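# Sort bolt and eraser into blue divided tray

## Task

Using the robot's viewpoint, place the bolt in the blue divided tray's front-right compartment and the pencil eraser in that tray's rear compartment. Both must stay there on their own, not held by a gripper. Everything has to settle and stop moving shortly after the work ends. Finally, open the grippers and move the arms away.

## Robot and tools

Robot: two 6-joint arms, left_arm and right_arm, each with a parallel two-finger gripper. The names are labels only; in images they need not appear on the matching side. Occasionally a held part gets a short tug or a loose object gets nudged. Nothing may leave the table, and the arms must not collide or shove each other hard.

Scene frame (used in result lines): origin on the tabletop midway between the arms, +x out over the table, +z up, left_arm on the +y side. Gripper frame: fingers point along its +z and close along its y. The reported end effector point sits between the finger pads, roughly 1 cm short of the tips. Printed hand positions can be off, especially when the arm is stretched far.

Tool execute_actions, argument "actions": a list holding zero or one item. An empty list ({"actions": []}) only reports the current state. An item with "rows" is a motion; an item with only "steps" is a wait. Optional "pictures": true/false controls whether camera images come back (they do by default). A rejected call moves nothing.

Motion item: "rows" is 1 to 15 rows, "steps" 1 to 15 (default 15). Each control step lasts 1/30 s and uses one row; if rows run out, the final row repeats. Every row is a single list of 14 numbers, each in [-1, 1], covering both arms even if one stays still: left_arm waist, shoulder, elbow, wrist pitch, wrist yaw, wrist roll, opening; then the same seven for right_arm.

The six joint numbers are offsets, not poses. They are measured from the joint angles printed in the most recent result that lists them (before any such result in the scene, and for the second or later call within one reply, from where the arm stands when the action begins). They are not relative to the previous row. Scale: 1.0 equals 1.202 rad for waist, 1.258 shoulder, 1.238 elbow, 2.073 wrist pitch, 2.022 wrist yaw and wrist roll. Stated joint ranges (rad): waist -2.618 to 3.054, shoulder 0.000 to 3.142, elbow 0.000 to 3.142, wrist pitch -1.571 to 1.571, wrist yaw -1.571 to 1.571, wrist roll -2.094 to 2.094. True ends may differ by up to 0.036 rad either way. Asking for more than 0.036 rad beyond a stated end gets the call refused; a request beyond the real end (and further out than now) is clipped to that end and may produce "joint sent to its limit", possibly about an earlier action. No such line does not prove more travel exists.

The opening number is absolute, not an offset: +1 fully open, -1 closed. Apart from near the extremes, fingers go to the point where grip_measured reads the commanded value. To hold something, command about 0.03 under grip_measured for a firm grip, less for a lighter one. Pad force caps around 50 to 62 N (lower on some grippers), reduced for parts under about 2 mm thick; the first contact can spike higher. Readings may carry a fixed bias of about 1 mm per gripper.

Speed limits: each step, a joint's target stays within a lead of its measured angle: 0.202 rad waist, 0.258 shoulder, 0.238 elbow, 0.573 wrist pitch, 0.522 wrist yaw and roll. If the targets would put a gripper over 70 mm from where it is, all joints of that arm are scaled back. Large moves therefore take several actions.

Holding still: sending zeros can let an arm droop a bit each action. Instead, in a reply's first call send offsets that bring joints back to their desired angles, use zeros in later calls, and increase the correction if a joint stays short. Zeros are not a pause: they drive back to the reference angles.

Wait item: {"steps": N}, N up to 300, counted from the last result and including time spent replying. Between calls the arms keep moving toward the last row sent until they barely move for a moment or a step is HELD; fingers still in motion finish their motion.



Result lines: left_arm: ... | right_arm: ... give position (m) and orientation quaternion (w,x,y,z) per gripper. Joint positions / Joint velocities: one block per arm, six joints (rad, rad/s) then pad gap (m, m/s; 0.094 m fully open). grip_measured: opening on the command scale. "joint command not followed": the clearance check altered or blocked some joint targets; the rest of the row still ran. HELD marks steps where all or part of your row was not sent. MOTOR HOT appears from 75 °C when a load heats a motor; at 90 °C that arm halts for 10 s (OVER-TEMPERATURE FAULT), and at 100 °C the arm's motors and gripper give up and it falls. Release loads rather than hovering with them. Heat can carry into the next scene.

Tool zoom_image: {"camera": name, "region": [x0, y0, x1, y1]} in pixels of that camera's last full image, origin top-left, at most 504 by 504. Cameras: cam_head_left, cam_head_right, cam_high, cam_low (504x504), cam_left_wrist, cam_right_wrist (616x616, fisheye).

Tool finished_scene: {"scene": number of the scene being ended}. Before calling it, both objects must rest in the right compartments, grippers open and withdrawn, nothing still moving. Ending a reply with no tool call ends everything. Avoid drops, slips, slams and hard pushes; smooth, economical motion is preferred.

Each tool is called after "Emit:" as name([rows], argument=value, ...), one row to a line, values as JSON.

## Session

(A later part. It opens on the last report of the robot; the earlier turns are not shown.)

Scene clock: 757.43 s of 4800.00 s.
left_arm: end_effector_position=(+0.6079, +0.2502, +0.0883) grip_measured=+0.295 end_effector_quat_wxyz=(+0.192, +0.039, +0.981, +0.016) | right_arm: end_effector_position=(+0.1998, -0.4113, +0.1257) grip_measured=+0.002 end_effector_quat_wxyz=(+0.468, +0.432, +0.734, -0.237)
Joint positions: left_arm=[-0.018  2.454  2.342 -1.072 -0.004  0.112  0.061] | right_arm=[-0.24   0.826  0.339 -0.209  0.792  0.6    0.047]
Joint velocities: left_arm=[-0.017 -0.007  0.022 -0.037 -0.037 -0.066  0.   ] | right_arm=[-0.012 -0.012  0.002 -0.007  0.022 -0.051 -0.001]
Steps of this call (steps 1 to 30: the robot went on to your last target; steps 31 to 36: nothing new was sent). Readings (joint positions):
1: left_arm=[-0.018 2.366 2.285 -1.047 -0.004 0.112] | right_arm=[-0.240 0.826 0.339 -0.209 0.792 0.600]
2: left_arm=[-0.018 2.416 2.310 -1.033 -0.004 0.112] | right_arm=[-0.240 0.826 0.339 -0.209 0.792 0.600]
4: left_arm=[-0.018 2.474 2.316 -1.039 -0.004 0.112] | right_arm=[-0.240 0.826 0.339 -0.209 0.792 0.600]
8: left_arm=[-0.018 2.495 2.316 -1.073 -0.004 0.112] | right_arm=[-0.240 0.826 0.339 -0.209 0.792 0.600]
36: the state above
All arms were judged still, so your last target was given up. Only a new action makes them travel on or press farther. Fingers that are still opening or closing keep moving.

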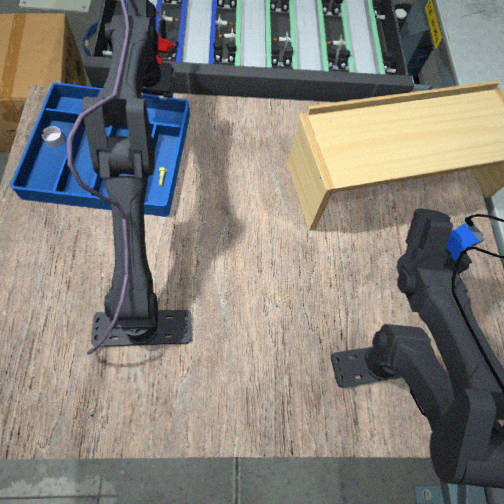

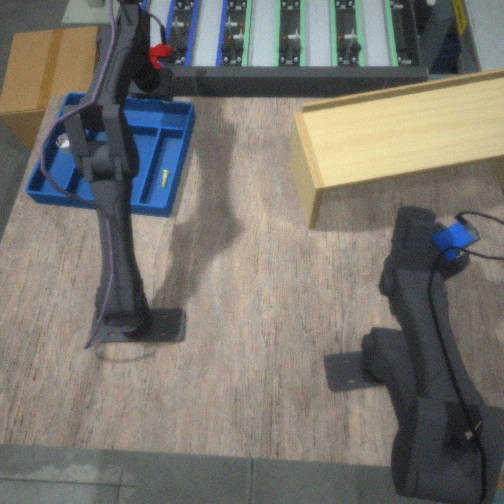

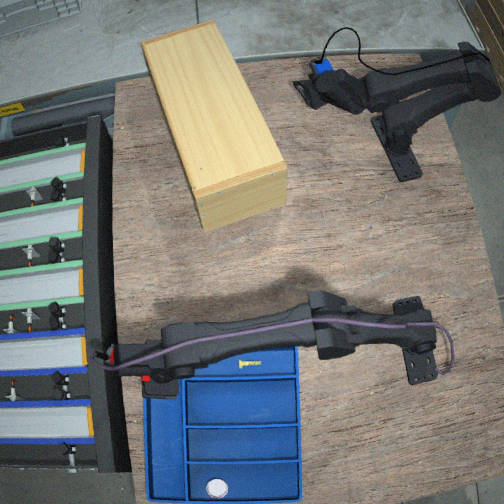

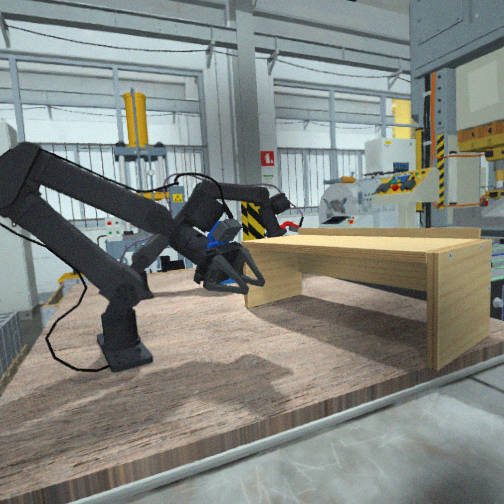

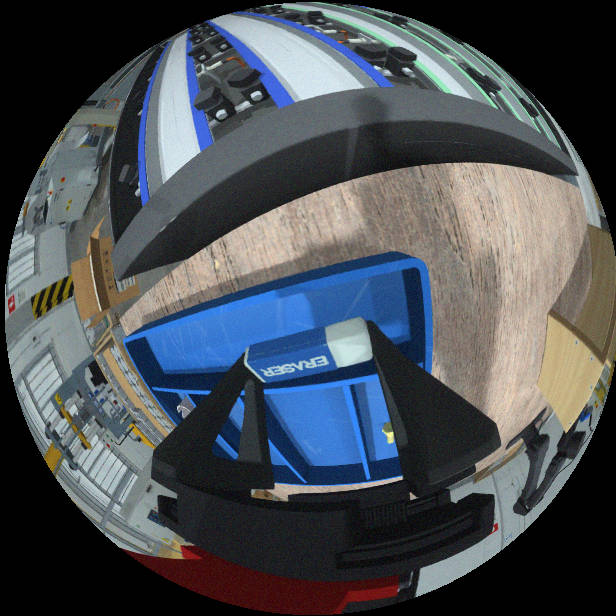

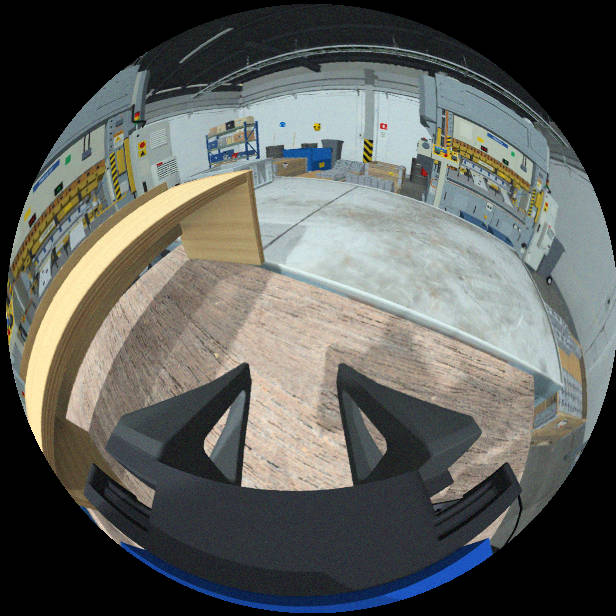

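Emit:
execute_actions([
  {"rows": [[0,0,-0.0064,0.0048,0,0,0.25,0,0,0.005,0,0,0,0],[0,0,-0.017,0.012,0,0,0.25,0,0,0.005,0,0,0,0],[0,0,-0.0319,0.0204,0,0,0.25,0,0,0.005,0,0,0,0],[0,0,-0.0489,0.03,0,0,0.25,0,0,0.005,0,0,0,0],[0,0,-0.068,0.0408,0,0,0.25,0,0,0.005,0,0,0,0],[0,0,-0.0871,0.0516,0,0,0.25,0,0,0.005,0,0,0,0],[0,0,-0.1062,0.0624,0,0,0.25,0,0,0.005,0,0,0,0],[0,0,-0.1253,0.0744,0,0,0.25,0,0,0.005,0,0,0,0],[0,0,-0.1444,0.0864,0,0,0.25,0,0,0.005,0,0,0,0],[0,0,-0.1635,0.0972,0,0,0.25,0,0,0.005,0,0,0,0],[0,0,-0.1805,0.1068,0,0,0.25,0,0,0.005,0,0,0,0],[0,0,-0.1933,0.114,0,0,0.25,0,0,0.005,0,0,0,0],[0,0,-0.2039,0.1188,0,0,0.25,0,0,0.005,0,0,0,0],[0,0,-0.2103,0.12,0,0,0.25,0,0,0.005,0,0,0,0],[0,0,-0.2124,0.12,0,0,0.25,0,0,0.005,0,0,0,0]], "steps": 15},
], pictures=false)

Emit:
execute_actions([
  {"steps": 16},
], pictures=false)

Emit:
execute_actions([
  {"rows": [[0,0,0,0,0,0,0.30,0,0,0.005,0,0,0,0],[0,0,0,0,0,0,0.34,0,0,0.005,0,0,0,0],[0,0,0,0,0,0,0.38,0,0,0.005,0,0,0,0],[0,0,0,0,0,0,0.42,0,0,0.005,0,0,0,0],[0,0,0,0,0,0,0.46,0,0,0.005,0,0,0,0],[0,0,0,0,0,0,0.48,0,0,0.005,0,0,0,0]], "steps": 10},
], pictures=false)

Emit:
execute_actions([
  {"rows": [[0,-0.008,0,-0.003,0,0,0.48,0,0,0.005,0,0,0,0],[0,-0.022,0,-0.007,0,0,0.48,0,0,0.005,0,0,0,0],[0,-0.042,0,-0.012,0,0,0.48,0,0,0.005,0,0,0,0],[0,-0.064,0,-0.018,0,0,0.48,0,0,0.005,0,0,0,0],[0,-0.089,0,-0.024,0,0,0.48,0,0,0.005,0,0,0,0],[0,-0.114,0,-0.030,0,0,0.48,0,0,0.005,0,0,0,0],[0,-0.139,0,-0.036,0,0,0.48,0,0,0.005,0,0,0,0],[0,-0.164,0,-0.043,0,0,0.48,0,0,0.005,0,0,0,0],[0,-0.189,0,-0.049,0,0,0.48,0,0,0.005,0,0,0,0],[0,-0.214,0,-0.055,0,0,0.48,0,0,0.005,0,0,0,0],[0,-0.236,0,-0.061,0,0,0.48,0,0,0.005,0,0,0,0],[0,-0.253,0,-0.066,0,0,0.48,0,0,0.005,0,0,0,0],[0,-0.267,0,-0.069,0,0,0.48,0,0,0.005,0,0,0,0],[0,-0.275,0,-0.071,0,0,0.48,0,0,0.005,0,0,0,0],[0,-0.278,0,-0.072,0,0,0.48,0,0,0.005,0,0,0,0]], "steps": 15},
], pictures=false)

Emit:
execute_actions([
  {"steps": 12},
])

Scene clock: 858.63 s of 4800.00 s.
left_arm: end_effector_position=(+0.5967, +0.2499, +0.0251) grip_measured=+0.295 end_effector_quat_wxyz=(+0.168, +0.039, +0.985, +0.014) | right_arm: end_effector_position=(+0.1998, -0.4113, +0.1257) grip_measured=+0.002 end_effector_quat_wxyz=(+0.468, +0.432, +0.734, -0.237)
Joint positions: left_arm=[-0.018  2.45   2.101 -0.882 -0.004  0.112  0.061] | right_arm=[-0.24   0.826  0.339 -0.209  0.792  0.6    0.047]
Joint velocities: left_arm=[-0.007  0.002 -0.295  0.212  0.066  0.037  0.   ] | right_arm=[-0.007 -0.007 -0.027  0.022 -0.007 -0.022 -0.002]
Steps of this call (steps 1 to 90: nothing new was sent; then 97.70 s passed at rest; steps 91 to 105: all 15 steps of this action). Readings (joint positions):
91: left_arm=[-0.018 2.454 2.342 -1.072 -0.004 0.112] | right_arm=[-0.240 0.826 0.339 -0.209 0.792 0.600]
92: left_arm=[-0.018 2.454 2.342 -1.070 -0.004 0.112] | right_arm=[-0.240 0.826 0.339 -0.209 0.792 0.600]
94: left_arm=[-0.018 2.453 2.330 -1.051 -0.004 0.112] | right_arm=[-0.240 0.826 0.339 -0.209 0.792 0.600]
98: left_arm=[-0.018 2.450 2.252 -0.984 -0.004 0.112] | right_arm=[-0.240 0.826 0.339 -0.209 0.792 0.600]
105: the state above

Scene clock: 859.17 s of 4800.00 s.
left_arm: end_effector_position=(+0.6060, +0.2501, +0.0259) grip_measured=+0.295 end_effector_quat_wxyz=(+0.188, +0.039, +0.981, +0.016) | right_arm: end_effector_position=(+0.1998, -0.4113, +0.1257) grip_measured=+0.002 end_effector_quat_wxyz=(+0.468, +0.432, +0.734, -0.237)
Joint positions: left_arm=[-0.018  2.45   2.09  -0.83  -0.004  0.112  0.061] | right_arm=[-0.24   0.826  0.339 -0.209  0.792  0.6    0.047]
Joint velocities: left_arm=[-0.007 -0.017 -0.007 -0.095  0.022  0.007 -0.   ] | right_arm=[-0.002 -0.002  0.002 -0.081  0.007 -0.11   0.   ]
Steps of this call (steps 1 to 16: the robot went on to your last target). Readings (joint positions):
1: left_arm=[-0.018 2.450 2.093 -0.876 -0.004 0.112] | right_arm=[-0.240 0.826 0.339 -0.209 0.792 0.600]
2: left_arm=[-0.018 2.450 2.090 -0.871 -0.004 0.112] | right_arm=[-0.240 0.826 0.339 -0.209 0.792 0.600]
4: left_arm=[-0.018 2.450 2.090 -0.859 -0.004 0.112] | right_arm=[-0.240 0.826 0.339 -0.209 0.792 0.600]
8: left_arm=[-0.018 2.450 2.090 -0.839 -0.004 0.112] | right_arm=[-0.240 0.826 0.339 -0.209 0.792 0.600]
16: the state above

Scene clock: 859.50 s of 4800.00 s.
left_arm: end_effector_position=(+0.6060, +0.2501, +0.0259) grip_measured=+0.478 end_effector_quat_wxyz=(+0.188, +0.039, +0.981, +0.016) | right_arm: end_effector_position=(+0.1998, -0.4113, +0.1257) grip_measured=+0.002 end_effector_quat_wxyz=(+0.468, +0.432, +0.734, -0.237)
Joint positions: left_arm=[-0.018  2.45   2.09  -0.83  -0.004  0.112  0.069] | right_arm=[-0.24   0.826  0.339 -0.209  0.792  0.6    0.047]
Joint velocities: left_arm=[-0.012  0.002 -0.002 -0.022 -0.022 -0.022  0.   ] | right_arm=[-0.012  0.007 -0.002  0.051 -0.022 -0.007 -0.001]
Steps of this call (steps 1 to 10: all 10 steps of this action). Readings (joint positions):
1: left_arm=[-0.018 2.450 2.090 -0.830 -0.004 0.112] | right_arm=[-0.240 0.826 0.339 -0.209 0.792 0.600]
2: left_arm=[-0.018 2.450 2.090 -0.830 -0.004 0.112] | right_arm=[-0.240 0.826 0.339 -0.209 0.792 0.600]
4: left_arm=[-0.018 2.450 2.090 -0.830 -0.004 0.112] | right_arm=[-0.240 0.826 0.339 -0.209 0.792 0.600]
8: left_arm=[-0.018 2.450 2.090 -0.830 -0.004 0.112] | right_arm=[-0.240 0.826 0.339 -0.209 0.792 0.600]
10: the state above

Scene clock: 860.00 s of 4800.00 s.
left_arm: end_effector_position=(+0.5877, +0.2496, +0.2052) grip_measured=+0.478 end_effector_quat_wxyz=(+0.315, +0.038, +0.948, +0.025) | right_arm: end_effector_position=(+0.1998, -0.4113, +0.1257) grip_measured=+0.002 end_effector_quat_wxyz=(+0.468, +0.432, +0.734, -0.237)
Joint positions: left_arm=[-0.018  2.098  2.087 -0.916 -0.004  0.112  0.069] | right_arm=[-0.24   0.826  0.339 -0.209  0.792  0.6    0.047]
Joint velocities: left_arm=[-0.012 -0.711  0.012 -0.037 -0.022  0.022  0.001] | right_arm=[-0.002  0.017  0.022 -0.037 -0.007  0.007 -0.001]
Steps of this call (steps 1 to 15: all 15 steps of this action). Readings (joint positions):
1: left_arm=[-0.018 2.450 2.090 -0.830 -0.004 0.112] | right_arm=[-0.240 0.826 0.339 -0.209 0.792 0.600]
2: left_arm=[-0.018 2.449 2.090 -0.830 -0.004 0.112] | right_arm=[-0.240 0.826 0.339 -0.209 0.792 0.600]
4: left_arm=[-0.018 2.438 2.090 -0.838 -0.004 0.112] | right_arm=[-0.240 0.826 0.339 -0.209 0.792 0.600]
8: left_arm=[-0.018 2.350 2.087 -0.879 -0.004 0.112] | right_arm=[-0.240 0.826 0.339 -0.209 0.792 0.600]
15: the state above

Scene clock: 860.40 s of 4800.00 s.
left_arm: end_effector_position=(+0.5803, +0.2493, +0.2040) grip_measured=+0.478 end_effector_quat_wxyz=(+0.301, +0.038, +0.952, +0.024) | right_arm: end_effector_position=(+0.1998, -0.4113, +0.1257) grip_measured=+0.002 end_effector_quat_wxyz=(+0.468, +0.432, +0.734, -0.237)
Joint positions: left_arm=[-0.018  2.095  2.095 -0.957 -0.004  0.112  0.069] | right_arm=[-0.24   0.826  0.339 -0.209  0.792  0.6    0.047]
Joint velocities: left_arm=[ 0.007  0.032 -0.017 -0.095  0.037  0.022 -0.001] | right_arm=[ 0.012 -0.012  0.012  0.022  0.037  0.037  0.   ]
Steps of this call (steps 1 to 12: the robot went on to your last target). Readings (joint positions):
1: left_arm=[-0.018 2.079 2.090 -0.919 -0.004 0.112] | right_arm=[-0.240 0.826 0.339 -0.209 0.792 0.600]
2: left_arm=[-0.018 2.068 2.093 -0.920 -0.004 0.112] | right_arm=[-0.240 0.826 0.339 -0.209 0.792 0.600]
4: left_arm=[-0.018 2.063 2.095 -0.920 -0.004 0.112] | right_arm=[-0.240 0.826 0.339 -0.209 0.792 0.600]
8: left_arm=[-0.018 2.083 2.095 -0.942 -0.004 0.112] | right_arm=[-0.240 0.826 0.339 -0.209 0.792 0.600]
12: the state above

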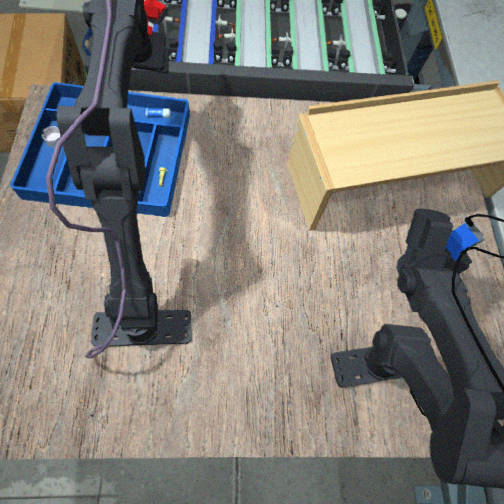

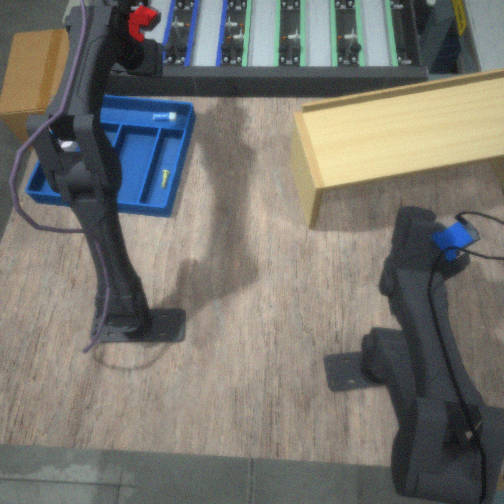

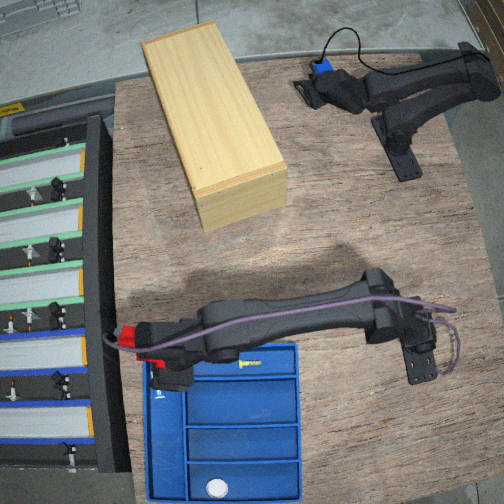

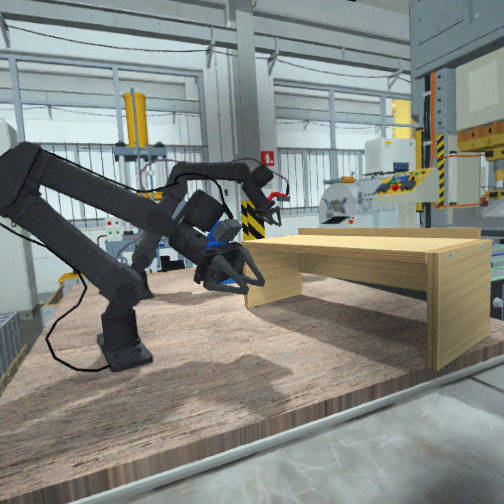

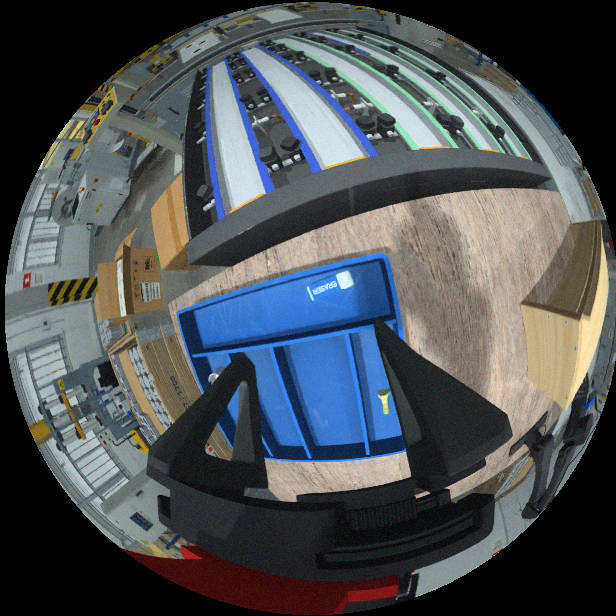

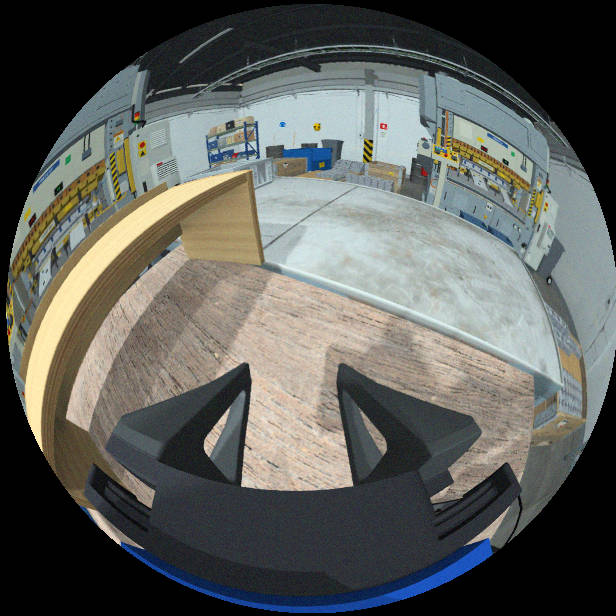

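The eraser lies flat in the back compartment and the bolt is in the front-right compartment; the arm is clear.

Emit:
finished_scene(scene=2)

The scene is finished: the task was done.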